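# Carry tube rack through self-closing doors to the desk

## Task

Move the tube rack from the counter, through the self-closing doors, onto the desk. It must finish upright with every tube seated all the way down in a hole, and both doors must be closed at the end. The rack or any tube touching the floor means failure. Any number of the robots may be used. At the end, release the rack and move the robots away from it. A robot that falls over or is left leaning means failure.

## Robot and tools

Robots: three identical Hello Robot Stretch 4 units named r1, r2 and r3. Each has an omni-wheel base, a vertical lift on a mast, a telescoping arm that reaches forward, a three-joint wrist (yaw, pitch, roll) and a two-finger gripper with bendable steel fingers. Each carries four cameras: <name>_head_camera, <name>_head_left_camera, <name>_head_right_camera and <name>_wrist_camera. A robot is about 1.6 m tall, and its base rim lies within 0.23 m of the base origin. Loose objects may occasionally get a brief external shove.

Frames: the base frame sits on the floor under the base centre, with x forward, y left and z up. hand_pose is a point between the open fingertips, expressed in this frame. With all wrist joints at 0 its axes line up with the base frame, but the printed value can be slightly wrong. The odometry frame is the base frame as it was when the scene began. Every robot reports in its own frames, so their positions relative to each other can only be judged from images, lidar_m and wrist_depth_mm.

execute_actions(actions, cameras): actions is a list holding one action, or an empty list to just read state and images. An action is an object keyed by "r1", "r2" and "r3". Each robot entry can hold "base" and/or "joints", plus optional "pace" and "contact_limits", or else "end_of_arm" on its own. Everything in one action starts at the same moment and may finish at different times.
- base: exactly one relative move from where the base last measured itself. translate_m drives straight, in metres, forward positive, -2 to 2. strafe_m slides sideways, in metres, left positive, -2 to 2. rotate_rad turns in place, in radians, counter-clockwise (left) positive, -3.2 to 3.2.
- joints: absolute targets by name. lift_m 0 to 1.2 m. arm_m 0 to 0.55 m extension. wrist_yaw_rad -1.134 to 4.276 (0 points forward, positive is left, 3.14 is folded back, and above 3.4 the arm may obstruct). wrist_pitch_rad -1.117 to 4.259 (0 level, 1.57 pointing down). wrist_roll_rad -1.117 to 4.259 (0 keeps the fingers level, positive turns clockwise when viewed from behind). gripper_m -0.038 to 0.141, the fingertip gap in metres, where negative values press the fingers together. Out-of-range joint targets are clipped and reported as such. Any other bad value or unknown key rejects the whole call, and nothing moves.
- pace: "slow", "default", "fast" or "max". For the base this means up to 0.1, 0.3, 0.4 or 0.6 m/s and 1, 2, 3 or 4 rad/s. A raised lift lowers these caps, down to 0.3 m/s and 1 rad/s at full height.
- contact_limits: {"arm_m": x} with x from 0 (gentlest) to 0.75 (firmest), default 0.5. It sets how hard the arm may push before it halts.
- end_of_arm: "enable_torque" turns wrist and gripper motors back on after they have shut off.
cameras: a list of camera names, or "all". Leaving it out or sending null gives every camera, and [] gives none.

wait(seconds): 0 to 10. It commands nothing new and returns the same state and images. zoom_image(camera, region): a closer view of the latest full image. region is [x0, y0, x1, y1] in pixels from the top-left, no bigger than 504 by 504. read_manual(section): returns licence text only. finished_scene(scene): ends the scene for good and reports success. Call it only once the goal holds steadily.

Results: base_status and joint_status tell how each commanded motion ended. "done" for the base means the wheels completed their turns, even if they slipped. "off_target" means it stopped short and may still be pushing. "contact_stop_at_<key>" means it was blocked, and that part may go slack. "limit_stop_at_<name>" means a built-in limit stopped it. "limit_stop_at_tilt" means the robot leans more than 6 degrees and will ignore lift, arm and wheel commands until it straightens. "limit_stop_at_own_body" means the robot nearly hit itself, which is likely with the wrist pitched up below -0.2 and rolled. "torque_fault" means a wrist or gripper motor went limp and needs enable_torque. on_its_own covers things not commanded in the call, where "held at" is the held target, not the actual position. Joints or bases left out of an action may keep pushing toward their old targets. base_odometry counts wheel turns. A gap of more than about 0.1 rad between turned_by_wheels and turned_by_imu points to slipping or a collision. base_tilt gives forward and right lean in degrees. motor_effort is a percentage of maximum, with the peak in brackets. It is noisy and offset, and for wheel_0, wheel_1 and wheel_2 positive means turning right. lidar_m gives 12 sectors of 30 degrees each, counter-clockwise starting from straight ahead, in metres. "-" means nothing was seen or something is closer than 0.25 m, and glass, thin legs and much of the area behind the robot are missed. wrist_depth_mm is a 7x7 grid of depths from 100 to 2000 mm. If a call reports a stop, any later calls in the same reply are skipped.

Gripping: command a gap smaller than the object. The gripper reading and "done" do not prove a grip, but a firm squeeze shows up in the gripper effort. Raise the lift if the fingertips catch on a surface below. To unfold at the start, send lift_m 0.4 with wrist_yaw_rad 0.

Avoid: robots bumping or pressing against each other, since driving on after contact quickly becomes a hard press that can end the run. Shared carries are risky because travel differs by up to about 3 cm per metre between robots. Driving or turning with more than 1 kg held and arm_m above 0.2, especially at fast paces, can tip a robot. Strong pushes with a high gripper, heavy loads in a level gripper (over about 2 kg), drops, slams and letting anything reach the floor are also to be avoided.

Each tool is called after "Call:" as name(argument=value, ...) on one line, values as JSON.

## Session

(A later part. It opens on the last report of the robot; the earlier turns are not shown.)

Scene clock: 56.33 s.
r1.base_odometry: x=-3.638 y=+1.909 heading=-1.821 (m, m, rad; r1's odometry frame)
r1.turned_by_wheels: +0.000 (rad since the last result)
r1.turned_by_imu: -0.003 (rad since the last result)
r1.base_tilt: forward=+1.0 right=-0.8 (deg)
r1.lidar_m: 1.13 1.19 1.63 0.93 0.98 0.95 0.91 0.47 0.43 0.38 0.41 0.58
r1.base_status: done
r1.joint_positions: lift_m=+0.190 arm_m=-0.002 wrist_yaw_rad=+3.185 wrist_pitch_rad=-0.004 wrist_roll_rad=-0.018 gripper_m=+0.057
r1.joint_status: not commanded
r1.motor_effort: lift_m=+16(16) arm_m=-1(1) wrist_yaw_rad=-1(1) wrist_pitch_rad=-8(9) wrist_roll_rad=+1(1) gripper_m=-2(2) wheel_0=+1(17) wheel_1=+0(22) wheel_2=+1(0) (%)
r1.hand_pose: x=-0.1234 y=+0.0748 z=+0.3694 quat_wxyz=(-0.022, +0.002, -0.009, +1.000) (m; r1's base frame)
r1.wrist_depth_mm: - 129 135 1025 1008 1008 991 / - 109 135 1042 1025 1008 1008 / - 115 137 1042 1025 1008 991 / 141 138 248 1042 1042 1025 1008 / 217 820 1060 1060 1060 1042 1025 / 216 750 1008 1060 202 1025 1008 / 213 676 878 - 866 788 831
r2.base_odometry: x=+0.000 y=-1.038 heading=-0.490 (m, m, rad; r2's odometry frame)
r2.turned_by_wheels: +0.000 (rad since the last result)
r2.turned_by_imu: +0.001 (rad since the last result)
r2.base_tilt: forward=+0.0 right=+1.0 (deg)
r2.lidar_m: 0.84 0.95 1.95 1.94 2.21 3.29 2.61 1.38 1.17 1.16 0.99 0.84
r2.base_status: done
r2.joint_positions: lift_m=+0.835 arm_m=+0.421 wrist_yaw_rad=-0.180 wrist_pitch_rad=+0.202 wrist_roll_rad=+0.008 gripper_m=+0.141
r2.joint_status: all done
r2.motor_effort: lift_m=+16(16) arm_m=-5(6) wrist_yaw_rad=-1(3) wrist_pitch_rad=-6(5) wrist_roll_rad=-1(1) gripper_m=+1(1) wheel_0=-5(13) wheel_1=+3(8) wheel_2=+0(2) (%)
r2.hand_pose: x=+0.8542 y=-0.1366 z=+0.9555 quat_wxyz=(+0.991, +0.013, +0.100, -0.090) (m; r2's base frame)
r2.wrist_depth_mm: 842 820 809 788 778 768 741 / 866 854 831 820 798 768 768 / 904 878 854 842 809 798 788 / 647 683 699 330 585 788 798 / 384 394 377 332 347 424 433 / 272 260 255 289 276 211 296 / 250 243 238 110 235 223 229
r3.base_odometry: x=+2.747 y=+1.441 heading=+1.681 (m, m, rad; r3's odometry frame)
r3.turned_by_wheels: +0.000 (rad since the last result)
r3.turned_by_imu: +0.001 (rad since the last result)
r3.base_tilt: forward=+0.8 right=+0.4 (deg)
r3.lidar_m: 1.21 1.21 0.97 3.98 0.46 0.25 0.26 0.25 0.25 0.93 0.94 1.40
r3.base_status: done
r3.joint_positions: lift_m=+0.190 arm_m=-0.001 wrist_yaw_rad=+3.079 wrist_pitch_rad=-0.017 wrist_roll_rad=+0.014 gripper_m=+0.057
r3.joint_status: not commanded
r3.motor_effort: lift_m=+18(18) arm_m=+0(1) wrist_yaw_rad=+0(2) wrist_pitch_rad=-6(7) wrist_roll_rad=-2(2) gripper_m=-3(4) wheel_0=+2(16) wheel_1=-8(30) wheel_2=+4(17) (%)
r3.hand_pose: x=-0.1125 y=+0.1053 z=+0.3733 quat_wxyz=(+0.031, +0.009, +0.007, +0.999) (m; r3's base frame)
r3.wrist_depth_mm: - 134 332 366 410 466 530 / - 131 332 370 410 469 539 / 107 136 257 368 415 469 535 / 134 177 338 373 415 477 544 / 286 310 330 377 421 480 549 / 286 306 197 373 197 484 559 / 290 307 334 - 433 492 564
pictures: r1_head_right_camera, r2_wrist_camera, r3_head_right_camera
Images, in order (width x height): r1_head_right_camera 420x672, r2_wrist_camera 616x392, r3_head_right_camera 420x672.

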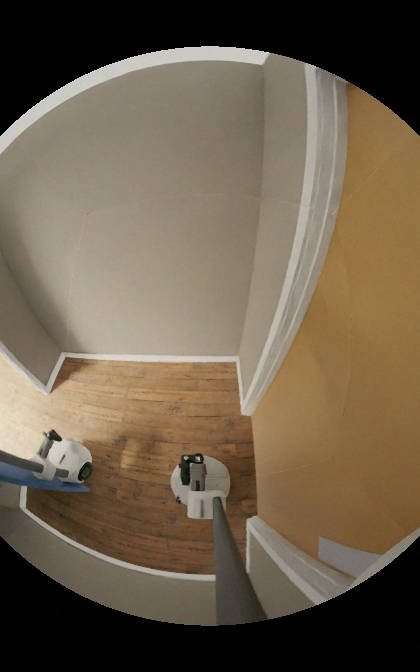

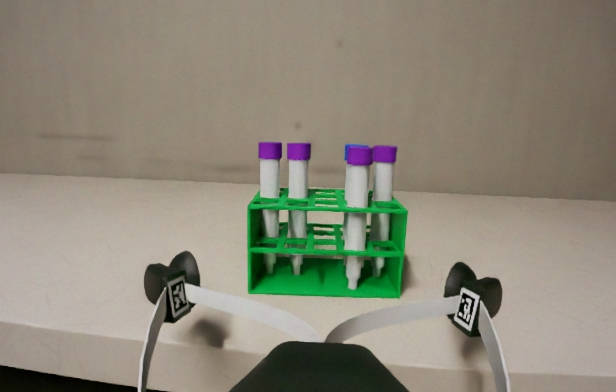

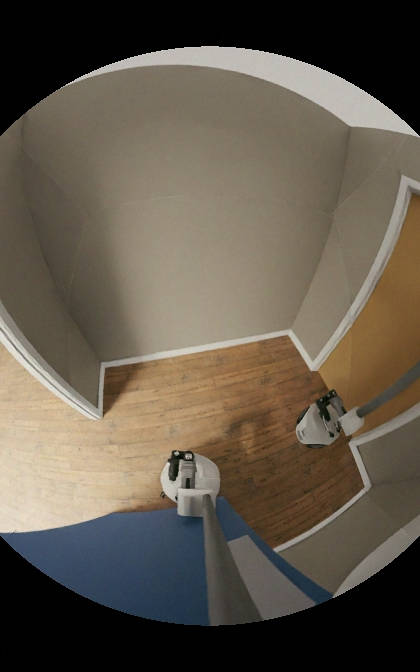

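Call:
execute_actions(actions=[{"r1":{"base":{"strafe_m":-0.15},"pace":"fast"},"r2":{"base":{"strafe_m":-0.008},"joints":{"arm_m":0.465}},"r3":{"base":{"translate_m":-0.07},"pace":"slow"}}], cameras=["r2_wrist_camera"])

Scene clock: 62.87 s.
r1.base_odometry: x=-3.783 y=+1.946 heading=-1.821 (m, m, rad; r1's odometry frame)
r1.turned_by_wheels: +0.000 (rad since the last result)
r1.turned_by_imu: -0.001 (rad since the last result)
r1.base_tilt: forward=+1.0 right=-0.7 (deg)
r1.lidar_m: 0.74 1.19 1.63 1.12 1.17 0.95 0.75 0.37 0.26 0.25 0.26 0.36
r1.base_status: done
r1.joint_positions: lift_m=+0.190 arm_m=-0.002 wrist_yaw_rad=+3.185 wrist_pitch_rad=-0.004 wrist_roll_rad=-0.018 gripper_m=+0.057
r1.joint_status: not commanded
r1.motor_effort: lift_m=+16(16) arm_m=-1(1) wrist_yaw_rad=-1(1) wrist_pitch_rad=-8(10) wrist_roll_rad=-2(0) gripper_m=-3(1) wheel_0=+2(11) wheel_1=-1(15) wheel_2=+0(3) (%)
r1.hand_pose: x=-0.1234 y=+0.0748 z=+0.3694 quat_wxyz=(-0.022, +0.002, -0.009, +1.000) (m; r1's base frame)
r1.wrist_depth_mm: - 129 135 1025 1025 991 991 / - 108 135 1042 1025 1008 991 / - 115 137 1042 1025 1025 1008 / 141 138 247 1042 1025 1025 1025 / 217 512 809 1078 1042 1025 1025 / 215 477 723 1042 202 1025 1008 / 213 477 768 - 866 798 831
r2.base_odometry: x=-0.003 y=-1.045 heading=-0.489 (m, m, rad; r2's odometry frame)
r2.turned_by_wheels: +0.000 (rad since the last result)
r2.turned_by_imu: +0.003 (rad since the last result)
r2.base_tilt: forward=-0.2 right=+1.1 (deg)
r2.lidar_m: 0.83 0.96 1.95 1.94 2.22 3.29 2.61 1.35 1.16 1.16 1.00 0.84
r2.base_status: done
r2.joint_positions: lift_m=+0.835 arm_m=+0.464 wrist_yaw_rad=-0.180 wrist_pitch_rad=+0.202 wrist_roll_rad=+0.008 gripper_m=+0.141
r2.joint_status: all done
r2.motor_effort: lift_m=+16(16) arm_m=+5(6) wrist_yaw_rad=+0(0) wrist_pitch_rad=-7(5) wrist_roll_rad=+1(0) gripper_m=-1(2) wheel_0=+7(11) wheel_1=-3(3) wheel_2=+0(2) (%)
r2.hand_pose: x=+0.8974 y=-0.1366 z=+0.9555 quat_wxyz=(+0.991, +0.013, +0.100, -0.090) (m; r2's base frame)
r2.wrist_depth_mm: 798 788 759 750 741 715 707 / 820 809 788 778 750 732 732 / 842 831 798 788 778 768 741 / 661 668 691 301 281 759 759 / 384 397 349 291 274 430 433 / 273 262 255 283 266 211 294 / 213 216 223 110 234 223 228
r3.base_odometry: x=+2.755 y=+1.372 heading=+1.680 (m, m, rad; r3's odometry frame)
r3.turned_by_wheels: -0.001 (rad since the last result)
r3.turned_by_imu: +0.000 (rad since the last result)
r3.base_tilt: forward=+0.7 right=+0.4 (deg)
r3.lidar_m: 1.27 1.28 0.99 3.97 0.41 0.25 - 0.25 0.25 1.17 1.12 1.50
r3.base_status: done
r3.joint_positions: lift_m=+0.190 arm_m=-0.001 wrist_yaw_rad=+3.079 wrist_pitch_rad=-0.017 wrist_roll_rad=+0.014 gripper_m=+0.057
r3.joint_status: not commanded
r3.motor_effort: lift_m=+18(18) arm_m=+0(0) wrist_yaw_rad=+1(2) wrist_pitch_rad=-6(6) wrist_roll_rad=-1(2) gripper_m=-5(4) wheel_0=-7(10) wheel_1=-8(12) wheel_2=+9(15) (%)
r3.hand_pose: x=-0.1125 y=+0.1053 z=+0.3733 quat_wxyz=(+0.031, +0.009, +0.007, +0.999) (m; r3's base frame)
r3.wrist_depth_mm: - 135 324 349 377 415 449 / - 131 329 351 382 418 452 / 107 135 258 355 382 421 455 / 134 176 330 355 387 424 462 / 290 310 327 362 389 427 469 / 290 306 196 353 197 433 473 / 296 307 329 - 399 439 477
pictures: r2_wrist_camera
Images, in order (width x height): r2_wrist_camera 616x392.

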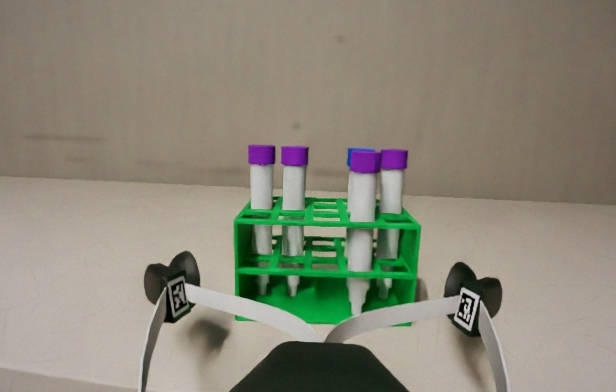

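Call:
execute_actions(actions=[{"r1":{"base":{"rotate_rad":0.28}},"r2":{"base":{"strafe_m":-0.015},"joints":{"arm_m":0.53}}}], cameras=["r2_wrist_camera"])

Scene clock: 66.07 s.
r1.base_odometry: x=-3.783 y=+1.946 heading=-1.542 (m, m, rad; r1's odometry frame)
r1.turned_by_wheels: +0.279 (rad since the last result)
r1.turned_by_imu: +0.280 (rad since the last result)
r1.base_tilt: forward=+1.0 right=-0.7 (deg)
r1.lidar_m: 1.13 1.34 1.14 1.11 1.06 0.91 0.37 0.28 0.25 0.25 0.30 0.54
r1.base_status: done
r1.joint_positions: lift_m=+0.190 arm_m=-0.002 wrist_yaw_rad=+3.185 wrist_pitch_rad=-0.004 wrist_roll_rad=-0.018 gripper_m=+0.057
r1.joint_status: not commanded
r1.motor_effort: lift_m=+16(16) arm_m=-1(1) wrist_yaw_rad=-1(1) wrist_pitch_rad=-9(8) wrist_roll_rad=+0(1) gripper_m=-3(5) wheel_0=-4(9) wheel_1=-5(8) wheel_2=-7(13) (%)
r1.hand_pose: x=-0.1234 y=+0.0748 z=+0.3694 quat_wxyz=(-0.022, +0.002, -0.009, +1.000) (m; r1's base frame)
r1.wrist_depth_mm: - 129 135 976 976 904 854 / - 109 135 976 960 904 854 / - 115 137 991 991 917 854 / 141 138 247 991 991 931 866 / 216 492 512 1008 976 931 866 / 215 466 512 831 203 917 878 / 213 442 521 - 866 798 831
r2.base_odometry: x=-0.010 y=-1.058 heading=-0.489 (m, m, rad; r2's odometry frame)
r2.turned_by_wheels: +0.000 (rad since the last result)
r2.turned_by_imu: +0.001 (rad since the last result)
r2.base_tilt: forward=-0.2 right=+1.3 (deg)
r2.lidar_m: 0.84 0.95 1.96 1.96 2.26 3.30 2.56 1.36 1.14 1.14 1.00 0.83
r2.base_status: done
r2.joint_positions: lift_m=+0.835 arm_m=+0.529 wrist_yaw_rad=-0.180 wrist_pitch_rad=+0.202 wrist_roll_rad=+0.008 gripper_m=+0.141
r2.joint_status: all done
r2.motor_effort: lift_m=+16(16) arm_m=+5(4) wrist_yaw_rad=-2(0) wrist_pitch_rad=-4(6) wrist_roll_rad=+0(1) gripper_m=-2(3) wheel_0=+6(14) wheel_1=-4(9) wheel_2=+0(2) (%)
r2.hand_pose: x=+0.9624 y=-0.1366 z=+0.9555 quat_wxyz=(+0.991, +0.013, +0.100, -0.090) (m; r2's base frame)
r2.wrist_depth_mm: 732 723 699 683 668 654 647 / 741 732 723 707 691 683 654 / 778 750 741 732 699 699 683 / 661 683 603 264 212 707 699 / 384 397 225 236 197 430 433 / 273 259 202 222 198 211 293 / 213 215 216 109 213 222 227
r3.base_odometry: x=+2.755 y=+1.372 heading=+1.680 (m, m, rad; r3's odometry frame)
r3.turned_by_wheels: +0.000 (rad since the last result)
r3.turned_by_imu: +0.000 (rad since the last result)
r3.base_tilt: forward=+0.7 right=+0.3 (deg)
r3.lidar_m: 1.28 1.26 0.97 3.98 0.39 0.25 - 0.25 0.25 1.18 1.11 1.48
r3.base_status: not commanded
r3.joint_positions: lift_m=+0.190 arm_m=-0.001 wrist_yaw_rad=+3.079 wrist_pitch_rad=-0.017 wrist_roll_rad=+0.014 gripper_m=+0.057
r3.joint_status: not commanded
r3.motor_effort: lift_m=+18(18) arm_m=+0(0) wrist_yaw_rad=+1(2) wrist_pitch_rad=-6(6) wrist_roll_rad=-2(2) gripper_m=-3(5) wheel_0=-7(7) wheel_1=-8(8) wheel_2=+9(9) (%)
r3.hand_pose: x=-0.1125 y=+0.1053 z=+0.3733 quat_wxyz=(+0.031, +0.009, +0.007, +0.999) (m; r3's base frame)
r3.wrist_depth_mm: - 134 324 349 377 415 452 / - 131 325 351 382 418 452 / 107 136 258 355 382 421 462 / 133 176 332 355 389 424 462 / 290 310 327 357 392 430 469 / 291 306 196 353 196 433 469 / 293 307 329 - 399 433 473
pictures: r2_wrist_camera
Images, in order (width x height): r2_wrist_camera 616x392.

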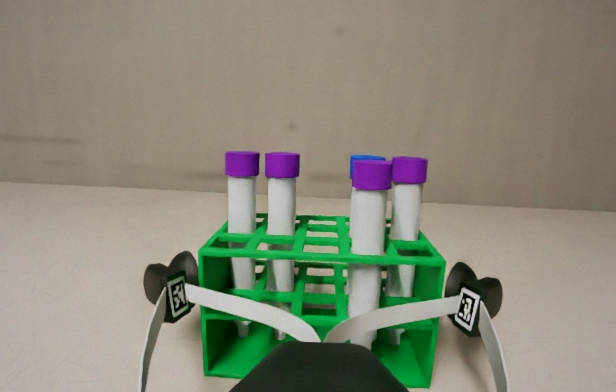

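Call:
execute_actions(actions=[{"r1":{"base":{"strafe_m":-0.09},"pace":"slow"},"r2":{"joints":{"gripper_m":0.05}}}], cameras=[])

Call:
execute_actions(actions=[{"r1":{"base":{"strafe_m":-0.15}},"r2":{"joints":{"lift_m":0.88}}}], cameras=["r2_wrist_camera"])

Scene clock: 71.20 s.
r1.base_odometry: x=-3.872 y=+1.943 heading=-1.542 (m, m, rad; r1's odometry frame)
r1.turned_by_wheels: +0.000 (rad since the last result)
r1.turned_by_imu: -0.001 (rad since the last result)
r1.base_tilt: forward=+1.0 right=-0.7 (deg)
r1.lidar_m: 1.11 1.33 1.23 1.20 1.08 0.93 0.36 0.25 0.25 - 0.25 0.39
r1.base_status: done
r1.joint_positions: lift_m=+0.190 arm_m=-0.002 wrist_yaw_rad=+3.185 wrist_pitch_rad=-0.004 wrist_roll_rad=-0.018 gripper_m=+0.057
r1.joint_status: not commanded
r1.motor_effort: lift_m=+16(16) arm_m=-1(1) wrist_yaw_rad=-1(2) wrist_pitch_rad=-7(7) wrist_roll_rad=+1(1) gripper_m=-2(2) wheel_0=+14(21) wheel_1=-18(27) wheel_2=+2(8) (%)
r1.hand_pose: x=-0.1234 y=+0.0747 z=+0.3694 quat_wxyz=(-0.022, +0.002, -0.009, +1.000) (m; r1's base frame)
r1.wrist_depth_mm: - 129 135 707 991 917 878 / - 110 135 707 1008 946 878 / - 115 137 715 1008 931 878 / 141 138 247 723 1025 946 891 / 216 436 508 723 1008 946 891 / 215 413 508 603 202 960 891 / 213 392 530 - 878 798 831
r2.base_odometry: x=-0.010 y=-1.058 heading=-0.489 (m, m, rad; r2's odometry frame)
r2.turned_by_wheels: +0.000 (rad since the last result)
r2.turned_by_imu: +0.002 (rad since the last result)
r2.base_tilt: forward=-0.1 right=+1.1 (deg)
r2.lidar_m: 0.83 0.96 1.97 1.95 2.24 3.31 2.57 1.32 1.14 1.14 0.99 0.82
r2.base_status: not commanded
r2.joint_positions: lift_m=+0.835 arm_m=+0.529 wrist_yaw_rad=-0.180 wrist_pitch_rad=+0.203 wrist_roll_rad=+0.008 gripper_m=+0.051
r2.joint_status: all done
r2.motor_effort: lift_m=+16(16) arm_m=+5(5) wrist_yaw_rad=-1(1) wrist_pitch_rad=-7(10) wrist_roll_rad=+0(1) gripper_m=-26(27) wheel_0=+6(6) wheel_1=-4(4) wheel_2=+0(0) (%)
r2.hand_pose: x=+0.9623 y=-0.1366 z=+0.9552 quat_wxyz=(+0.991, +0.013, +0.101, -0.090) (m; r2's base frame)
r2.wrist_depth_mm: 732 715 707 683 668 661 654 / 741 732 723 707 683 676 668 / 768 750 741 723 699 699 676 / 654 668 603 621 191 707 699 / 382 392 204 200 178 421 430 / 271 177 196 207 189 177 293 / 206 213 197 109 174 220 -
r3.base_odometry: x=+2.755 y=+1.372 heading=+1.680 (m, m, rad; r3's odometry frame)
r3.turned_by_wheels: +0.000 (rad since the last result)
r3.turned_by_imu: +0.000 (rad since the last result)
r3.base_tilt: forward=+0.5 right=+0.4 (deg)
r3.lidar_m: 1.27 1.28 0.99 3.97 0.40 0.25 - 0.25 0.25 1.28 1.21 1.47
r3.base_status: not commanded
r3.joint_positions: lift_m=+0.190 arm_m=-0.001 wrist_yaw_rad=+3.079 wrist_pitch_rad=-0.017 wrist_roll_rad=+0.014 gripper_m=+0.057
r3.joint_status: not commanded
r3.motor_effort: lift_m=+18(18) arm_m=+0(0) wrist_yaw_rad=+2(2) wrist_pitch_rad=-5(6) wrist_roll_rad=-2(2) gripper_m=-3(3) wheel_0=-7(7) wheel_1=-8(8) wheel_2=+9(9) (%)
r3.hand_pose: x=-0.1125 y=+0.1053 z=+0.3733 quat_wxyz=(+0.031, +0.009, +0.007, +0.999) (m; r3's base frame)
r3.wrist_depth_mm: - 134 325 349 377 415 452 / - 131 327 351 379 418 452 / 107 136 257 353 387 421 459 / 134 176 330 357 387 424 462 / 290 309 325 357 389 430 466 / 291 309 197 355 197 433 473 / 293 309 329 - 397 436 477
pictures: none
No camera images: the call's "cameras" was empty. Leave "cameras" out to get every camera's image.

Scene clock: 72.93 s.
r1.base_odometry: x=-4.022 y=+1.939 heading=-1.542 (m, m, rad; r1's odometry frame)
r1.turned_by_wheels: +0.001 (rad since the last result)
r1.turned_by_imu: -0.001 (rad since the last result)
r1.base_tilt: forward=+1.0 right=-0.8 (deg)
r1.lidar_m: 0.49 1.26 1.42 1.35 1.15 0.37 0.38 0.31 0.25 - 0.25 0.27
r1.base_status: done
r1.joint_positions: lift_m=+0.190 arm_m=-0.002 wrist_yaw_rad=+3.185 wrist_pitch_rad=-0.004 wrist_roll_rad=-0.018 gripper_m=+0.057
r1.joint_status: not commanded
r1.motor_effort: lift_m=+16(16) arm_m=-1(1) wrist_yaw_rad=-1(1) wrist_pitch_rad=-8(9) wrist_roll_rad=-1(0) gripper_m=-4(0) wheel_0=+17(26) wheel_1=-10(30) wheel_2=+0(2) (%)
r1.hand_pose: x=-0.1234 y=+0.0747 z=+0.3694 quat_wxyz=(-0.022, +0.002, -0.009, +1.000) (m; r1's base frame)
r1.wrist_depth_mm: - 129 135 504 960 946 904 / - 108 135 504 946 960 917 / - 115 137 492 946 976 917 / 141 138 247 517 946 991 917 / 216 1499 - 517 960 976 931 / 215 549 1025 504 202 976 931 / 213 500 878 - 798 798 831
r2.base_odometry: x=-0.010 y=-1.058 heading=-0.489 (m, m, rad; r2's odometry frame)
r2.turned_by_wheels: +0.000 (rad since the last result)
r2.turned_by_imu: +0.001 (rad since the last result)
r2.base_tilt: forward=-0.1 right=+1.1 (deg)
r2.lidar_m: 0.82 0.95 1.96 1.96 2.25 3.29 2.55 1.15 1.15 1.14 0.98 0.83
r2.base_status: not commanded
r2.joint_positions: lift_m=+0.880 arm_m=+0.529 wrist_yaw_rad=-0.180 wrist_pitch_rad=+0.203 wrist_roll_rad=+0.008 gripper_m=+0.051
r2.joint_status: all done
r2.motor_effort: lift_m=+22(23) arm_m=+5(5) wrist_yaw_rad=+1(2) wrist_pitch_rad=-11(9) wrist_roll_rad=+0(0) gripper_m=-26(26) wheel_0=+6(6) wheel_1=-4(4) wheel_2=+0(0) (%)
r2.hand_pose: x=+0.9623 y=-0.1366 z=+0.9996 quat_wxyz=(+0.991, +0.013, +0.101, -0.090) (m; r2's base frame)
r2.wrist_depth_mm: 723 715 707 683 668 661 647 / 750 741 723 707 691 668 661 / 778 759 732 723 699 699 683 / 798 778 707 723 191 715 707 / 504 525 204 202 183 564 564 / 357 176 197 207 189 177 382 / 272 281 198 109 174 291 211
r3.base_odometry: x=+2.755 y=+1.372 heading=+1.680 (m, m, rad; r3's odometry frame)
r3.turned_by_wheels: +0.000 (rad since the last result)
r3.turned_by_imu: +0.000 (rad since the last result)
r3.base_tilt: forward=+0.6 right=+0.5 (deg)
r3.lidar_m: 1.27 1.28 1.00 3.97 0.41 0.25 - 0.25 0.25 1.50 1.36 1.48
r3.base_status: not commanded
r3.joint_positions: lift_m=+0.190 arm_m=-0.001 wrist_yaw_rad=+3.079 wrist_pitch_rad=-0.017 wrist_roll_rad=+0.014 gripper_m=+0.057
r3.joint_status: not commanded
r3.motor_effort: lift_m=+18(18) arm_m=+0(0) wrist_yaw_rad=+2(3) wrist_pitch_rad=-6(6) wrist_roll_rad=-2(2) gripper_m=-2(4) wheel_0=-7(7) wheel_1=-8(8) wheel_2=+9(8) (%)
r3.hand_pose: x=-0.1125 y=+0.1053 z=+0.3733 quat_wxyz=(+0.031, +0.009, +0.007, +0.999) (m; r3's base frame)
r3.wrist_depth_mm: - 134 324 351 377 415 449 / - 131 325 351 382 418 452 / 107 136 258 355 382 421 459 / 134 177 330 357 384 424 466 / 291 309 327 359 389 427 473 / 290 307 196 353 197 430 473 / 293 307 327 - 397 439 473
pictures: r2_wrist_camera
Images, in order (width x height): r2_wrist_camera 616x392.

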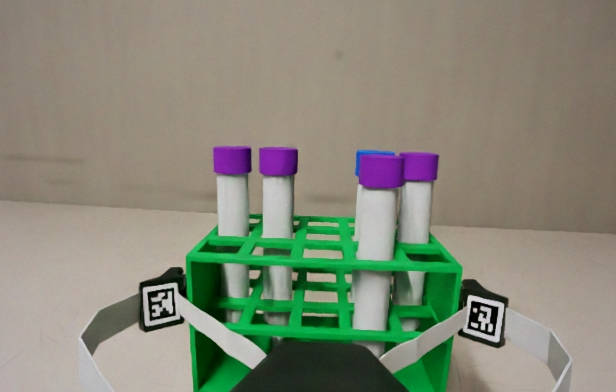

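Call:
execute_actions(actions=[{"r1":{"base":{"strafe_m":-0.75}},"r2":{"base":{"rotate_rad":-2.55},"joints":{"arm_m":0.0,"wrist_yaw_rad":0.35}}}], cameras=["r2_head_left_camera","r1_head_right_camera"])

Scene clock: 88.33 s.
r1.base_odometry: x=-3.874 y=+1.875 heading=-1.816 (m, m, rad; r1's odometry frame)
r1.turned_by_wheels: -0.275 (rad since the last result)
r1.turned_by_imu: -0.279 (rad since the last result)
r1.base_tilt: forward=+1.0 right=-0.7 (deg)
r1.lidar_m: 0.49 1.08 1.51 1.18 1.23 1.04 0.45 0.27 0.25 - 0.25 0.28
r1.base_status: strafe_m contact_stop (by the wheels' count: +0.155 of -0.750)
r1.joint_positions: lift_m=+0.190 arm_m=-0.002 wrist_yaw_rad=+3.185 wrist_pitch_rad=-0.004 wrist_roll_rad=-0.018 gripper_m=+0.057
r1.joint_status: not commanded
r1.on_its_own: the wheels are slack since a contact_stop
r1.motor_effort: lift_m=+16(16) arm_m=-1(1) wrist_yaw_rad=-2(1) wrist_pitch_rad=-8(8) wrist_roll_rad=+1(0) gripper_m=+2(5) wheel_0=+0(39) wheel_1=+0(26) wheel_2=+0(1) (%)
r1.hand_pose: x=-0.1234 y=+0.0747 z=+0.3694 quat_wxyz=(-0.022, +0.002, -0.009, +1.000) (m; r1's base frame)
r1.wrist_depth_mm: - 129 135 1118 1098 1078 1078 / - 109 135 1138 1118 1098 1078 / - 115 137 1118 1138 1098 1098 / 141 138 248 1138 1138 1118 1098 / 217 535 574 1138 1138 1118 1118 / 215 496 559 1118 202 1118 1118 / 213 459 615 - 866 788 831
r2.base_odometry: x=-0.010 y=-1.058 heading=-3.038 (m, m, rad; r2's odometry frame)
r2.turned_by_wheels: -2.549 (rad since the last result)
r2.turned_by_imu: -2.504 (rad since the last result)
r2.base_tilt: forward=-0.2 right=+1.1 (deg)
r2.lidar_m: 0.42 1.15 1.15 0.97 0.85 0.85 1.02 1.96 1.97 2.30 3.23 2.28
r2.base_status: done
r2.joint_positions: lift_m=+0.880 arm_m=+0.002 wrist_yaw_rad=+0.350 wrist_pitch_rad=+0.204 wrist_roll_rad=+0.008 gripper_m=+0.051
r2.joint_status: all done
joint sent to its limit — the command would take r2.arm_m past its lower limit, so that joint was sent only as far as its limit.
r2.motor_effort: lift_m=+22(23) arm_m=-6(8) wrist_yaw_rad=+1(4) wrist_pitch_rad=-11(10) wrist_roll_rad=+0(0) gripper_m=-28(26) wheel_0=+7(13) wheel_1=+1(11) wheel_2=+4(15) (%)
r2.hand_pose: x=+0.4686 y=+0.0147 z=+0.9996 quat_wxyz=(+0.980, -0.014, +0.101, +0.173) (m; r2's base frame)
r2.wrist_depth_mm: 820 866 931 1025 1118 1229 1336 / 842 904 960 1078 1160 1308 1464 / 866 931 991 1098 1205 1336 1499 / 878 946 991 246 192 1397 1537 / 904 960 204 202 183 1430 1618 / 917 176 197 208 189 176 1708 / 931 1025 198 110 174 1576 1661
r3.base_odometry: x=+2.755 y=+1.372 heading=+1.680 (m, m, rad; r3's odometry frame)
r3.turned_by_wheels: +0.000 (rad since the last result)
r3.turned_by_imu: +0.000 (rad since the last result)
r3.base_tilt: forward=+0.7 right=+0.4 (deg)
r3.lidar_m: 1.28 1.27 0.98 3.96 0.39 0.25 - 0.25 0.25 1.53 1.20 1.48
r3.base_status: not commanded
r3.joint_positions: lift_m=+0.190 arm_m=-0.001 wrist_yaw_rad=+3.079 wrist_pitch_rad=-0.017 wrist_roll_rad=+0.014 gripper_m=+0.057
r3.joint_status: not commanded
r3.motor_effort: lift_m=+18(18) arm_m=+0(0) wrist_yaw_rad=+2(1) wrist_pitch_rad=-6(6) wrist_roll_rad=-3(2) gripper_m=-3(1) wheel_0=-7(7) wheel_1=-8(8) wheel_2=+8(9) (%)
r3.hand_pose: x=-0.1125 y=+0.1053 z=+0.3733 quat_wxyz=(+0.031, +0.009, +0.007, +0.999) (m; r3's base frame)
r3.wrist_depth_mm: - 134 325 351 379 415 452 / - 131 327 353 379 418 455 / 107 136 258 353 387 418 459 / 133 177 330 355 387 424 462 / 290 310 325 357 389 427 469 / 293 306 198 353 196 433 477 / 294 307 329 - 399 436 473
pictures: r1_head_right_camera, r2_head_left_camera
Images, in order (width x height): r1_head_right_camera 420x672, r2_head_left_camera 420x672.

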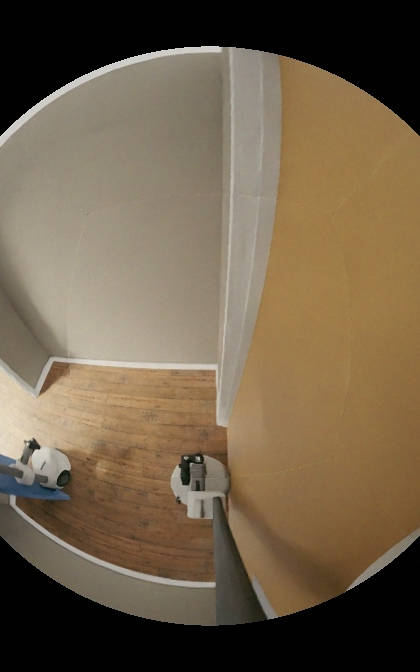

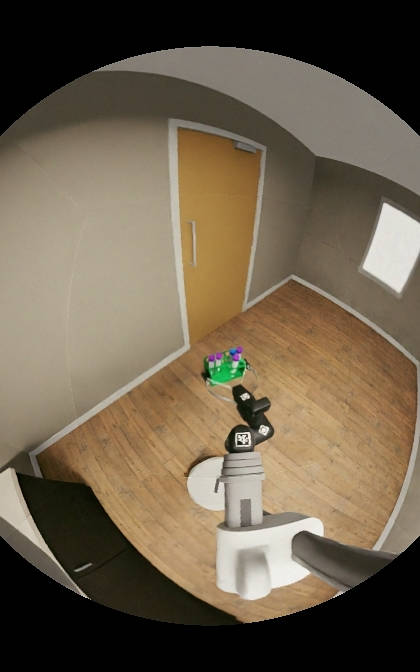

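Call:
execute_actions(actions=[{"r1":{"base":{"translate_m":-0.16}},"r2":{"base":{"strafe_m":-0.2},"joints":{"lift_m":0.45}}}], cameras=[])

Call:
execute_actions(actions=[{"r1":{"base":{"strafe_m":-0.22}},"r2":{"base":{"strafe_m":-0.2}}}], cameras=[])

Scene clock: 96.70 s.
r1.base_odometry: x=-3.835 y=+2.030 heading=-1.817 (m, m, rad; r1's odometry frame)
r1.turned_by_wheels: +0.000 (rad since the last result)
r1.turned_by_imu: -0.001 (rad since the last result)
r1.base_tilt: forward=+1.0 right=-0.7 (deg)
r1.lidar_m: 0.63 1.27 1.71 1.16 1.21 0.88 0.50 0.27 0.25 - 0.25 0.28
r1.base_status: done
r1.joint_positions: lift_m=+0.190 arm_m=-0.002 wrist_yaw_rad=+3.185 wrist_pitch_rad=-0.004 wrist_roll_rad=-0.018 gripper_m=+0.057
r1.joint_status: not commanded
r1.motor_effort: lift_m=+16(16) arm_m=-1(1) wrist_yaw_rad=-1(1) wrist_pitch_rad=-8(8) wrist_roll_rad=+0(2) gripper_m=-3(1) wheel_0=-4(7) wheel_1=-4(9) wheel_2=+5(13) (%)
r1.hand_pose: x=-0.1234 y=+0.0747 z=+0.3694 quat_wxyz=(-0.022, +0.002, -0.009, +1.000) (m; r1's base frame)
r1.wrist_depth_mm: - 129 135 960 946 946 917 / - 110 135 960 946 946 931 / - 115 137 976 960 960 946 / 141 139 247 976 960 960 946 / 217 402 609 976 960 960 960 / 215 402 544 991 202 960 946 / 213 402 615 - 866 798 831
r2.base_odometry: x=-0.031 y=-0.859 heading=-3.038 (m, m, rad; r2's odometry frame)
r2.turned_by_wheels: +0.000 (rad since the last result)
r2.turned_by_imu: +0.003 (rad since the last result)
r2.base_tilt: forward=-0.2 right=+1.1 (deg)
r2.lidar_m: 0.43 1.29 1.29 1.15 0.99 0.98 1.18 1.81 1.82 2.13 3.12 2.55
r2.base_status: done
r2.joint_positions: lift_m=+0.450 arm_m=+0.002 wrist_yaw_rad=+0.350 wrist_pitch_rad=+0.204 wrist_roll_rad=+0.008 gripper_m=+0.051
r2.joint_status: all done
r2.motor_effort: lift_m=+17(20) arm_m=-5(5) wrist_yaw_rad=-2(0) wrist_pitch_rad=-10(10) wrist_roll_rad=+0(0) gripper_m=-25(28) wheel_0=+5(12) wheel_1=+0(9) wheel_2=+0(4) (%)
r2.hand_pose: x=+0.4686 y=+0.0147 z=+0.5700 quat_wxyz=(+0.980, -0.014, +0.101, +0.173) (m; r2's base frame)
r2.wrist_depth_mm: 931 976 1078 1182 1281 1430 1537 / 946 1025 1098 1182 1366 1499 1618 / 976 1042 1138 1255 1336 1537 1661 / 991 1098 1138 1281 192 1576 1808 / 1025 1098 205 201 180 1708 1863 / 1060 176 196 208 189 176 1397 / 991 1042 196 109 174 1060 1008
r3.base_odometry: x=+2.755 y=+1.372 heading=+1.680 (m, m, rad; r3's odometry frame)
r3.turned_by_wheels: +0.000 (rad since the last result)
r3.turned_by_imu: +0.000 (rad since the last result)
r3.base_tilt: forward=+0.7 right=+0.6 (deg)
r3.lidar_m: 1.28 1.27 0.99 3.97 0.40 0.25 - 0.25 0.26 1.20 1.20 1.46
r3.base_status: not commanded
r3.joint_positions: lift_m=+0.190 arm_m=-0.001 wrist_yaw_rad=+3.079 wrist_pitch_rad=-0.017 wrist_roll_rad=+0.014 gripper_m=+0.057
r3.joint_status: not commanded
r3.motor_effort: lift_m=+18(18) arm_m=+0(0) wrist_yaw_rad=+1(2) wrist_pitch_rad=-6(6) wrist_roll_rad=-2(2) gripper_m=-2(3) wheel_0=-7(7) wheel_1=-8(8) wheel_2=+8(8) (%)
r3.hand_pose: x=-0.1125 y=+0.1053 z=+0.3733 quat_wxyz=(+0.031, +0.009, +0.007, +0.999) (m; r3's base frame)
r3.wrist_depth_mm: - 134 324 349 379 418 452 / - 132 325 353 382 421 455 / 107 136 257 353 384 424 462 / 133 176 332 357 387 424 466 / 291 310 325 359 389 424 466 / 291 307 196 353 197 433 469 / 294 310 329 - 399 433 473
pictures: none
No camera images: the call's "cameras" was empty. Leave "cameras" out to get every camera's image.

Scene clock: 98.73 s.
r1.base_odometry: x=-4.048 y=+2.083 heading=-1.816 (m, m, rad; r1's odometry frame)
r1.turned_by_wheels: +0.001 (rad since the last result)
r1.turned_by_imu: +0.001 (rad since the last result)
r1.base_tilt: forward=+1.0 right=-0.7 (deg)
r1.lidar_m: 0.34 1.26 1.74 1.38 1.21 0.25 0.25 1.97 0.26 0.25 - 0.25
r1.base_status: done
r1.joint_positions: lift_m=+0.190 arm_m=-0.002 wrist_yaw_rad=+3.185 wrist_pitch_rad=-0.004 wrist_roll_rad=-0.018 gripper_m=+0.057
r1.joint_status: not commanded
r1.motor_effort: lift_m=+16(16) arm_m=-1(0) wrist_yaw_rad=-1(1) wrist_pitch_rad=-7(9) wrist_roll_rad=+1(2) gripper_m=-1(3) wheel_0=+13(30) wheel_1=-8(24) wheel_2=+2(1) (%)
r1.hand_pose: x=-0.1234 y=+0.0747 z=+0.3694 quat_wxyz=(-0.022, +0.002, -0.009, +1.000) (m; r1's base frame)
r1.wrist_depth_mm: - 129 135 375 931 931 917 / - 109 135 377 946 931 931 / - 115 137 379 960 931 946 / 141 138 247 384 976 960 946 / 217 - 389 387 976 960 960 / 215 1182 377 377 202 960 960 / 213 798 768 - 866 788 820
r2.base_odometry: x=-0.051 y=-0.660 heading=-3.038 (m, m, rad; r2's odometry frame)
r2.turned_by_wheels: +0.000 (rad since the last result)
r2.turned_by_imu: +0.001 (rad since the last result)
r2.base_tilt: forward=-0.2 right=+1.1 (deg)
r2.lidar_m: 0.43 1.21 1.42 1.31 1.14 1.14 1.35 1.67 1.68 1.97 2.94 2.80
r2.base_status: done
r2.joint_positions: lift_m=+0.450 arm_m=+0.002 wrist_yaw_rad=+0.350 wrist_pitch_rad=+0.204 wrist_roll_rad=+0.008 gripper_m=+0.051
r2.joint_status: not commanded
r2.motor_effort: lift_m=+17(17) arm_m=-6(5) wrist_yaw_rad=+0(1) wrist_pitch_rad=-10(11) wrist_roll_rad=+0(1) gripper_m=-28(28) wheel_0=+3(13) wheel_1=-1(12) wheel_2=+0(3) (%)
r2.hand_pose: x=+0.4685 y=+0.0147 z=+0.5700 quat_wxyz=(+0.980, -0.014, +0.101, +0.173) (m; r2's base frame)
r2.wrist_depth_mm: 1060 1138 1229 1042 1255 1576 1756 / 1060 1138 1229 1060 1281 1618 1863 / 1098 1182 1229 1078 1308 1661 1921 / 1118 1255 1281 1078 191 1756 1983 / 1138 1255 205 202 180 1863 1983 / 1182 176 196 208 189 176 1397 / 991 1042 197 110 174 1060 991
r3.base_odometry: x=+2.755 y=+1.372 heading=+1.680 (m, m, rad; r3's odometry frame)
r3.turned_by_wheels: +0.000 (rad since the last result)
r3.turned_by_imu: +0.000 (rad since the last result)
r3.base_tilt: forward=+0.6 right=+0.5 (deg)
r3.lidar_m: 1.27 1.27 0.99 3.97 0.40 0.25 - 0.25 0.25 1.43 1.40 1.49
r3.base_status: not commanded
r3.joint_positions: lift_m=+0.190 arm_m=-0.001 wrist_yaw_rad=+3.079 wrist_pitch_rad=-0.017 wrist_roll_rad=+0.014 gripper_m=+0.057
r3.joint_status: not commanded
r3.motor_effort: lift_m=+18(18) arm_m=+0(0) wrist_yaw_rad=+1(1) wrist_pitch_rad=-6(6) wrist_roll_rad=-1(2) gripper_m=-3(3) wheel_0=-7(7) wheel_1=-8(8) wheel_2=+8(8) (%)
r3.hand_pose: x=-0.1125 y=+0.1053 z=+0.3733 quat_wxyz=(+0.031, +0.009, +0.007, +0.999) (m; r3's base frame)
r3.wrist_depth_mm: - 134 325 351 382 418 452 / - 131 327 353 382 418 452 / 107 136 258 353 382 424 459 / 133 176 332 355 387 427 462 / 289 309 327 359 389 427 469 / 291 307 196 353 197 436 477 / 294 307 329 - 402 439 480
pictures: none
No camera images: the call's "cameras" was empty. Leave "cameras" out to get every camera's image.

Call:
execute_actions(actions=[{"r1":{"base":{"strafe_m":-0.3}},"r2":{"base":{"rotate_rad":0.2},"joints":{"lift_m":0.35}}}], cameras=[])

Call:
execute_actions(actions=[{"r1":{"base":{"rotate_rad":0.7}}}], cameras=[])

Call:
execute_actions(actions=[{"r1":{"base":{"strafe_m":-0.62}}}], cameras=["r2_head_left_camera","r1_head_right_camera"])

Scene clock: 105.83 s.
r1.base_odometry: x=-4.338 y=+2.156 heading=-1.815 (m, m, rad; r1's odometry frame)
r1.turned_by_wheels: +0.001 (rad since the last result)
r1.turned_by_imu: +0.000 (rad since the last result)
r1.base_tilt: forward=+1.0 right=-0.7 (deg)
r1.lidar_m: 0.25 0.42 1.75 1.70 0.35 0.35 1.07 1.96 0.87 0.25 - -
r1.base_status: done
r1.joint_positions: lift_m=+0.190 arm_m=-0.002 wrist_yaw_rad=+3.185 wrist_pitch_rad=-0.004 wrist_roll_rad=-0.018 gripper_m=+0.057
r1.joint_status: not commanded
r1.motor_effort: lift_m=+16(16) arm_m=-1(1) wrist_yaw_rad=-2(1) wrist_pitch_rad=-8(10) wrist_roll_rad=+0(1) gripper_m=-3(2) wheel_0=+10(24) wheel_1=-4(22) wheel_2=+2(2) (%)
r1.hand_pose: x=-0.1234 y=+0.0747 z=+0.3694 quat_wxyz=(-0.022, +0.002, -0.009, +1.000) (m; r1's base frame)
r1.wrist_depth_mm: - 129 135 - 931 370 349 / - 110 135 - 946 377 353 / - 115 137 - 960 379 357 / 141 138 248 - 960 382 357 / 217 - - - 699 379 362 / 215 1182 1008 1098 202 384 368 / 213 798 878 - 732 382 366
r2.base_odometry: x=-0.052 y=-0.660 heading=-2.838 (m, m, rad; r2's odometry frame)
r2.turned_by_wheels: +0.199 (rad since the last result)
r2.turned_by_imu: +0.198 (rad since the last result)
r2.base_tilt: forward=-0.1 right=+1.1 (deg)
r2.lidar_m: 0.43 1.42 1.47 1.18 1.14 1.18 1.78 1.67 1.73 2.28 2.94 2.15
r2.base_status: done
r2.joint_positions: lift_m=+0.350 arm_m=+0.002 wrist_yaw_rad=+0.350 wrist_pitch_rad=+0.204 wrist_roll_rad=+0.008 gripper_m=+0.051
r2.joint_status: all done
r2.motor_effort: lift_m=+17(17) arm_m=-5(5) wrist_yaw_rad=-2(2) wrist_pitch_rad=-9(10) wrist_roll_rad=-3(1) gripper_m=-29(27) wheel_0=-6(10) wheel_1=-2(1) wheel_2=-3(10) (%)
r2.hand_pose: x=+0.4685 y=+0.0148 z=+0.4700 quat_wxyz=(+0.980, -0.014, +0.101, +0.173) (m; r2's base frame)
r2.wrist_depth_mm: 1078 1118 1138 1255 - - 1098 / 1118 1160 1182 1229 - - 1397 / 1160 1182 1229 1281 931 - 1430 / 1182 1205 1255 245 189 1118 1499 / 1205 1255 204 203 178 878 1576 / 1098 176 197 209 189 178 1160 / 842 878 198 109 175 854 842
r3.base_odometry: x=+2.755 y=+1.372 heading=+1.680 (m, m, rad; r3's odometry frame)
r3.turned_by_wheels: +0.000 (rad since the last result)
r3.turned_by_imu: +0.000 (rad since the last result)
r3.base_tilt: forward=+0.6 right=+0.4 (deg)
r3.lidar_m: 1.27 1.28 0.99 3.97 0.40 0.25 - 0.25 0.25 1.53 1.66 1.49
r3.base_status: not commanded
r3.joint_positions: lift_m=+0.190 arm_m=-0.001 wrist_yaw_rad=+3.079 wrist_pitch_rad=-0.017 wrist_roll_rad=+0.014 gripper_m=+0.057
r3.joint_status: not commanded
r3.motor_effort: lift_m=+18(18) arm_m=+0(0) wrist_yaw_rad=+2(1) wrist_pitch_rad=-6(6) wrist_roll_rad=-2(2) gripper_m=-3(2) wheel_0=-7(7) wheel_1=-8(8) wheel_2=+9(8) (%)
r3.hand_pose: x=-0.1125 y=+0.1053 z=+0.3733 quat_wxyz=(+0.031, +0.009, +0.007, +0.999) (m; r3's base frame)
r3.wrist_depth_mm: - 134 325 347 379 418 449 / - 131 329 351 382 418 449 / 107 136 258 353 387 421 462 / 134 176 330 357 387 424 466 / 290 310 327 362 389 430 466 / 290 307 196 353 196 430 477 / 293 307 329 - 399 436 480
pictures: none
No camera images: the call's "cameras" was empty. Leave "cameras" out to get every camera's image.

Scene clock: 107.30 s.
r1.base_odometry: x=-4.338 y=+2.156 heading=-1.117 (m, m, rad; r1's odometry frame)
r1.turned_by_wheels: +0.699 (rad since the last result)
r1.turned_by_imu: +0.702 (rad since the last result)
r1.base_tilt: forward=+1.0 right=-0.7 (deg)
r1.lidar_m: 0.62 2.16 1.69 0.37 0.46 1.90 0.91 0.30 0.25 - 0.26 0.25
r1.base_status: done
r1.joint_positions: lift_m=+0.190 arm_m=-0.002 wrist_yaw_rad=+3.185 wrist_pitch_rad=-0.004 wrist_roll_rad=-0.018 gripper_m=+0.057
r1.joint_status: not commanded
r1.motor_effort: lift_m=+16(16) arm_m=-1(1) wrist_yaw_rad=-1(1) wrist_pitch_rad=-9(8) wrist_roll_rad=+0(2) gripper_m=-1(2) wheel_0=+4(7) wheel_1=-10(16) wheel_2=-13(25) (%)
r1.hand_pose: x=-0.1234 y=+0.0748 z=+0.3694 quat_wxyz=(-0.022, +0.002, -0.009, +1.000) (m; r1's base frame)
r1.wrist_depth_mm: - 129 135 - - - - / - 109 135 - - 1921 - / - 115 137 - - 1808 - / 141 138 248 - - 1863 - / 217 1756 1308 - - 1808 1983 / 215 1182 1008 1098 202 1160 1138 / 213 798 878 - 866 798 831
r2.base_odometry: x=-0.052 y=-0.660 heading=-2.838 (m, m, rad; r2's odometry frame)
r2.turned_by_wheels: +0.000 (rad since the last result)
r2.turned_by_imu: +0.000 (rad since the last result)
r2.base_tilt: forward=-0.3 right=+1.2 (deg)
r2.lidar_m: 0.42 1.42 1.47 1.19 1.13 1.16 1.77 1.68 1.71 2.28 2.94 2.17
r2.base_status: not commanded
r2.joint_positions: lift_m=+0.350 arm_m=+0.002 wrist_yaw_rad=+0.350 wrist_pitch_rad=+0.204 wrist_roll_rad=+0.008 gripper_m=+0.051
r2.joint_status: not commanded
r2.motor_effort: lift_m=+17(17) arm_m=-6(5) wrist_yaw_rad=-2(2) wrist_pitch_rad=-10(10) wrist_roll_rad=+2(1) gripper_m=-28(27) wheel_0=-6(6) wheel_1=-2(2) wheel_2=-3(3) (%)
r2.hand_pose: x=+0.4685 y=+0.0148 z=+0.4700 quat_wxyz=(+0.980, -0.014, +0.101, +0.173) (m; r2's base frame)
r2.wrist_depth_mm: 1078 1138 1182 1205 - - 1118 / 1098 1160 1182 1281 - 904 1430 / 1138 1205 1229 1281 960 891 1430 / 1182 1229 1205 245 191 878 1499 / 1205 1255 205 201 180 917 1537 / 1098 175 196 207 189 177 1182 / 831 891 197 110 174 854 842
r3.base_odometry: x=+2.755 y=+1.372 heading=+1.680 (m, m, rad; r3's odometry frame)
r3.turned_by_wheels: +0.000 (rad since the last result)
r3.turned_by_imu: +0.000 (rad since the last result)
r3.base_tilt: forward=+0.5 right=+0.6 (deg)
r3.lidar_m: 1.28 1.28 0.99 3.98 0.39 0.25 - 0.25 0.25 1.50 1.67 1.46
r3.base_status: not commanded
r3.joint_positions: lift_m=+0.190 arm_m=-0.001 wrist_yaw_rad=+3.079 wrist_pitch_rad=-0.017 wrist_roll_rad=+0.014 gripper_m=+0.057
r3.joint_status: not commanded
r3.motor_effort: lift_m=+18(18) arm_m=+0(0) wrist_yaw_rad=+2(1) wrist_pitch_rad=-6(6) wrist_roll_rad=-2(2) gripper_m=-4(3) wheel_0=-7(7) wheel_1=-8(8) wheel_2=+8(9) (%)
r3.hand_pose: x=-0.1125 y=+0.1053 z=+0.3733 quat_wxyz=(+0.031, +0.009, +0.007, +0.999) (m; r3's base frame)
r3.wrist_depth_mm: - 134 324 351 382 415 452 / - 131 325 351 382 418 455 / 107 135 258 353 379 421 459 / 134 176 332 357 387 424 466 / 290 310 325 362 389 430 469 / 291 309 197 353 196 433 473 / 293 310 330 - 399 439 477
pictures: none
No camera images: the call's "cameras" was empty. Leave "cameras" out to get every camera's image.

Scene clock: 110.70 s.
r1.base_odometry: x=-4.895 y=+1.884 heading=-1.117 (m, m, rad; r1's odometry frame)
r1.turned_by_wheels: +0.000 (rad since the last result)
r1.turned_by_imu: +0.001 (rad since the last result)
r1.base_tilt: forward=+1.0 right=-0.7 (deg)
r1.lidar_m: 0.25 0.33 2.19 0.98 1.28 0.85 0.90 2.43 2.41 0.25 0.25 -
r1.base_status: done
r1.joint_positions: lift_m=+0.190 arm_m=-0.002 wrist_yaw_rad=+3.185 wrist_pitch_rad=-0.004 wrist_roll_rad=-0.018 gripper_m=+0.057
r1.joint_status: not commanded
r1.motor_effort: lift_m=+16(16) arm_m=-1(1) wrist_yaw_rad=-1(1) wrist_pitch_rad=-9(8) wrist_roll_rad=+0(1) gripper_m=-6(3) wheel_0=+7(28) wheel_1=-4(20) wheel_2=-3(8) (%)
r1.hand_pose: x=-0.1234 y=+0.0748 z=+0.3694 quat_wxyz=(-0.022, +0.002, -0.009, +1.000) (m; r1's base frame)
r1.wrist_depth_mm: - 129 135 - - - - / - 108 135 - - - - / - 115 137 1464 1118 - 1921 / 141 138 249 - - - 1863 / 217 - - 1499 1499 - 1863 / 215 1160 1008 1098 202 1160 1118 / 213 798 878 - 866 798 831
r2.base_odometry: x=-0.052 y=-0.660 heading=-2.838 (m, m, rad; r2's odometry frame)
r2.turned_by_wheels: +0.000 (rad since the last result)
r2.turned_by_imu: +0.001 (rad since the last result)
r2.base_tilt: forward=-0.2 right=+1.1 (deg)
r2.lidar_m: 0.44 1.42 1.46 1.21 1.14 1.17 1.78 1.67 1.72 2.29 2.94 1.10
r2.base_status: not commanded
r2.joint_positions: lift_m=+0.350 arm_m=+0.002 wrist_yaw_rad=+0.350 wrist_pitch_rad=+0.204 wrist_roll_rad=+0.008 gripper_m=+0.051
r2.joint_status: not commanded
r2.motor_effort: lift_m=+17(16) arm_m=-5(5) wrist_yaw_rad=+0(1) wrist_pitch_rad=-10(10) wrist_roll_rad=+0(2) gripper_m=-26(25) wheel_0=-6(6) wheel_1=-2(2) wheel_2=-3(3) (%)
r2.hand_pose: x=+0.4685 y=+0.0148 z=+0.4700 quat_wxyz=(+0.980, -0.014, +0.101, +0.173) (m; r2's base frame)
r2.wrist_depth_mm: 1098 1118 1160 1255 - - 1308 / 1098 1138 1205 1255 - - 1366 / 1138 1229 1229 1255 - - 1336 / 1182 1205 1255 246 193 - 1336 / 1205 1255 204 202 179 1661 1366 / 1118 176 197 208 190 178 1182 / 820 866 197 109 174 878 831
r3.base_odometry: x=+2.755 y=+1.372 heading=+1.680 (m, m, rad; r3's odometry frame)
r3.turned_by_wheels: +0.000 (rad since the last result)
r3.turned_by_imu: +0.000 (rad since the last result)
r3.base_tilt: forward=+0.5 right=+0.5 (deg)
r3.lidar_m: 1.27 1.27 0.99 3.97 0.39 0.25 - 0.25 0.25 1.52 1.66 1.49
r3.base_status: not commanded
r3.joint_positions: lift_m=+0.190 arm_m=-0.001 wrist_yaw_rad=+3.079 wrist_pitch_rad=-0.017 wrist_roll_rad=+0.014 gripper_m=+0.057
r3.joint_status: not commanded
r3.motor_effort: lift_m=+18(18) arm_m=+0(0) wrist_yaw_rad=+1(2) wrist_pitch_rad=-6(6) wrist_roll_rad=-3(3) gripper_m=-2(4) wheel_0=-7(7) wheel_1=-8(8) wheel_2=+8(9) (%)
r3.hand_pose: x=-0.1125 y=+0.1053 z=+0.3733 quat_wxyz=(+0.031, +0.009, +0.007, +0.999) (m; r3's base frame)
r3.wrist_depth_mm: - 135 324 349 379 415 452 / - 131 325 353 379 418 452 / 107 136 259 353 384 421 459 / 133 176 330 355 387 427 462 / 289 309 327 359 389 430 466 / 290 307 196 353 197 433 473 / 293 306 329 - 397 439 473
pictures: r1_head_right_camera, r2_head_left_camera
Images, in order (width x height): r1_head_right_camera 420x672, r2_head_left_camera 420x672.

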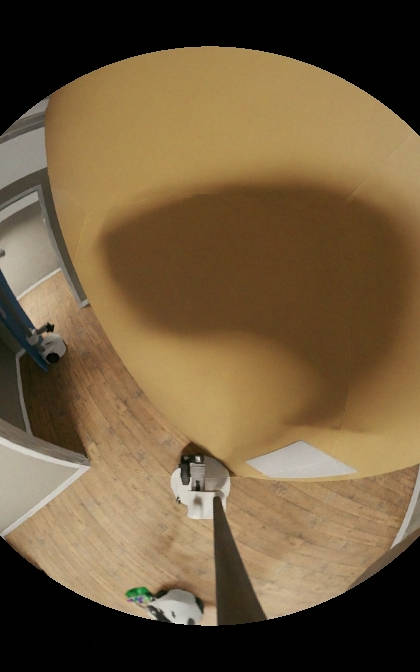

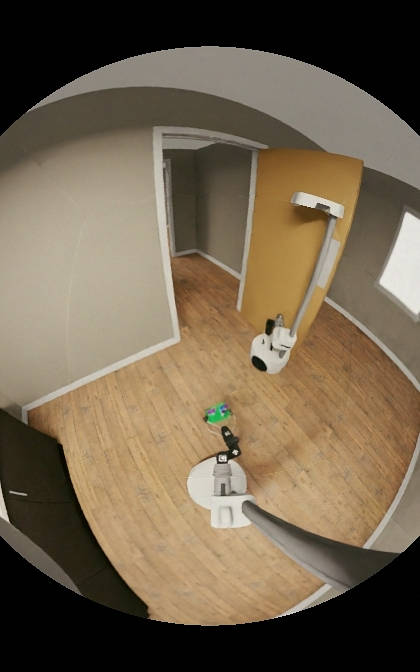

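Call:
execute_actions(actions=[{"r2":{"base":{"translate_m":0.85},"pace":"max"}}], cameras=["r2_head_camera","r2_head_left_camera"])

Scene clock: 118.00 s.
r1.base_odometry: x=-4.895 y=+1.884 heading=-1.117 (m, m, rad; r1's odometry frame)
r1.turned_by_wheels: +0.000 (rad since the last result)
r1.turned_by_imu: -0.001 (rad since the last result)
r1.base_tilt: forward=+1.0 right=-0.8 (deg)
r1.lidar_m: 0.25 0.32 2.20 0.49 0.45 0.44 2.54 2.41 2.39 0.25 0.25 -
r1.base_status: not commanded
r1.joint_positions: lift_m=+0.190 arm_m=-0.002 wrist_yaw_rad=+3.185 wrist_pitch_rad=-0.004 wrist_roll_rad=-0.018 gripper_m=+0.057
r1.joint_status: not commanded
r1.motor_effort: lift_m=+16(16) arm_m=-1(1) wrist_yaw_rad=-1(1) wrist_pitch_rad=-10(10) wrist_roll_rad=-1(0) gripper_m=+0(1) wheel_0=+6(6) wheel_1=-4(4) wheel_2=-3(3) (%)
r1.hand_pose: x=-0.1234 y=+0.0748 z=+0.3694 quat_wxyz=(-0.022, +0.002, -0.009, +1.000) (m; r1's base frame)
r1.wrist_depth_mm: - 129 135 - - 609 500 / - 108 135 - - 603 1756 / - 115 137 - - - 1863 / 141 138 248 - - - 1863 / 216 - - - 1808 1808 1863 / 215 1182 1008 1118 202 574 559 / 213 798 878 - 634 449 427
r2.base_odometry: x=-0.863 y=-0.914 heading=-2.838 (m, m, rad; r2's odometry frame)
r2.turned_by_wheels: +0.000 (rad since the last result)
r2.turned_by_imu: -0.001 (rad since the last result)
r2.base_tilt: forward=+0.0 right=+1.2 (deg)
r2.lidar_m: 0.44 0.69 0.74 0.99 1.59 1.65 2.24 2.40 2.45 0.58 0.43 0.50
r2.base_status: done
r2.joint_positions: lift_m=+0.350 arm_m=+0.002 wrist_yaw_rad=+0.350 wrist_pitch_rad=+0.204 wrist_roll_rad=+0.008 gripper_m=+0.051
r2.joint_status: not commanded
r2.motor_effort: lift_m=+18(18) arm_m=-5(5) wrist_yaw_rad=+0(1) wrist_pitch_rad=-9(12) wrist_roll_rad=-1(2) gripper_m=-26(28) wheel_0=+4(15) wheel_1=+2(12) wheel_2=+0(20) (%)
r2.hand_pose: x=+0.4685 y=+0.0148 z=+0.4699 quat_wxyz=(+0.980, -0.014, +0.101, +0.173) (m; r2's base frame)
r2.wrist_depth_mm: 455 - - - - - 1537 / 462 - - - - - 1618 / 480 - - - - - 1576 / 492 - - 245 192 - 1537 / 508 597 204 204 183 1756 1537 / 525 176 197 208 189 177 854 / 544 621 197 109 174 904 768
r3.base_odometry: x=+2.755 y=+1.372 heading=+1.680 (m, m, rad; r3's odometry frame)
r3.turned_by_wheels: +0.000 (rad since the last result)
r3.turned_by_imu: +0.000 (rad since the last result)
r3.base_tilt: forward=+0.6 right=+0.6 (deg)
r3.lidar_m: 1.27 1.27 0.98 3.97 0.39 0.25 - 0.25 0.26 1.53 1.66 1.48
r3.base_status: not commanded
r3.joint_positions: lift_m=+0.190 arm_m=-0.001 wrist_yaw_rad=+3.079 wrist_pitch_rad=-0.017 wrist_roll_rad=+0.014 gripper_m=+0.057
r3.joint_status: not commanded
r3.motor_effort: lift_m=+18(18) arm_m=+0(0) wrist_yaw_rad=+0(1) wrist_pitch_rad=-6(6) wrist_roll_rad=-3(2) gripper_m=-4(2) wheel_0=-7(7) wheel_1=-8(8) wheel_2=+8(9) (%)
r3.hand_pose: x=-0.1125 y=+0.1053 z=+0.3733 quat_wxyz=(+0.031, +0.009, +0.007, +0.999) (m; r3's base frame)
r3.wrist_depth_mm: - 134 322 349 379 413 449 / - 131 325 353 379 418 455 / 107 135 258 353 382 421 462 / 134 176 332 357 387 427 462 / 290 309 325 357 389 427 473 / 291 307 198 353 197 433 473 / 294 307 329 - 399 439 477
pictures: r2_head_camera, r2_head_left_camera
Images, in order (width x height): r2_head_camera 420x560, r2_head_left_camera 420x672.

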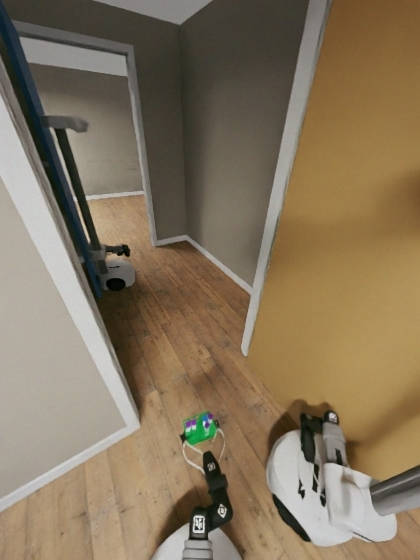

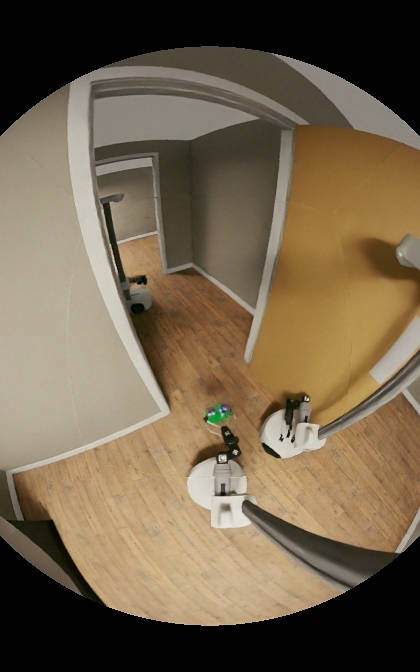

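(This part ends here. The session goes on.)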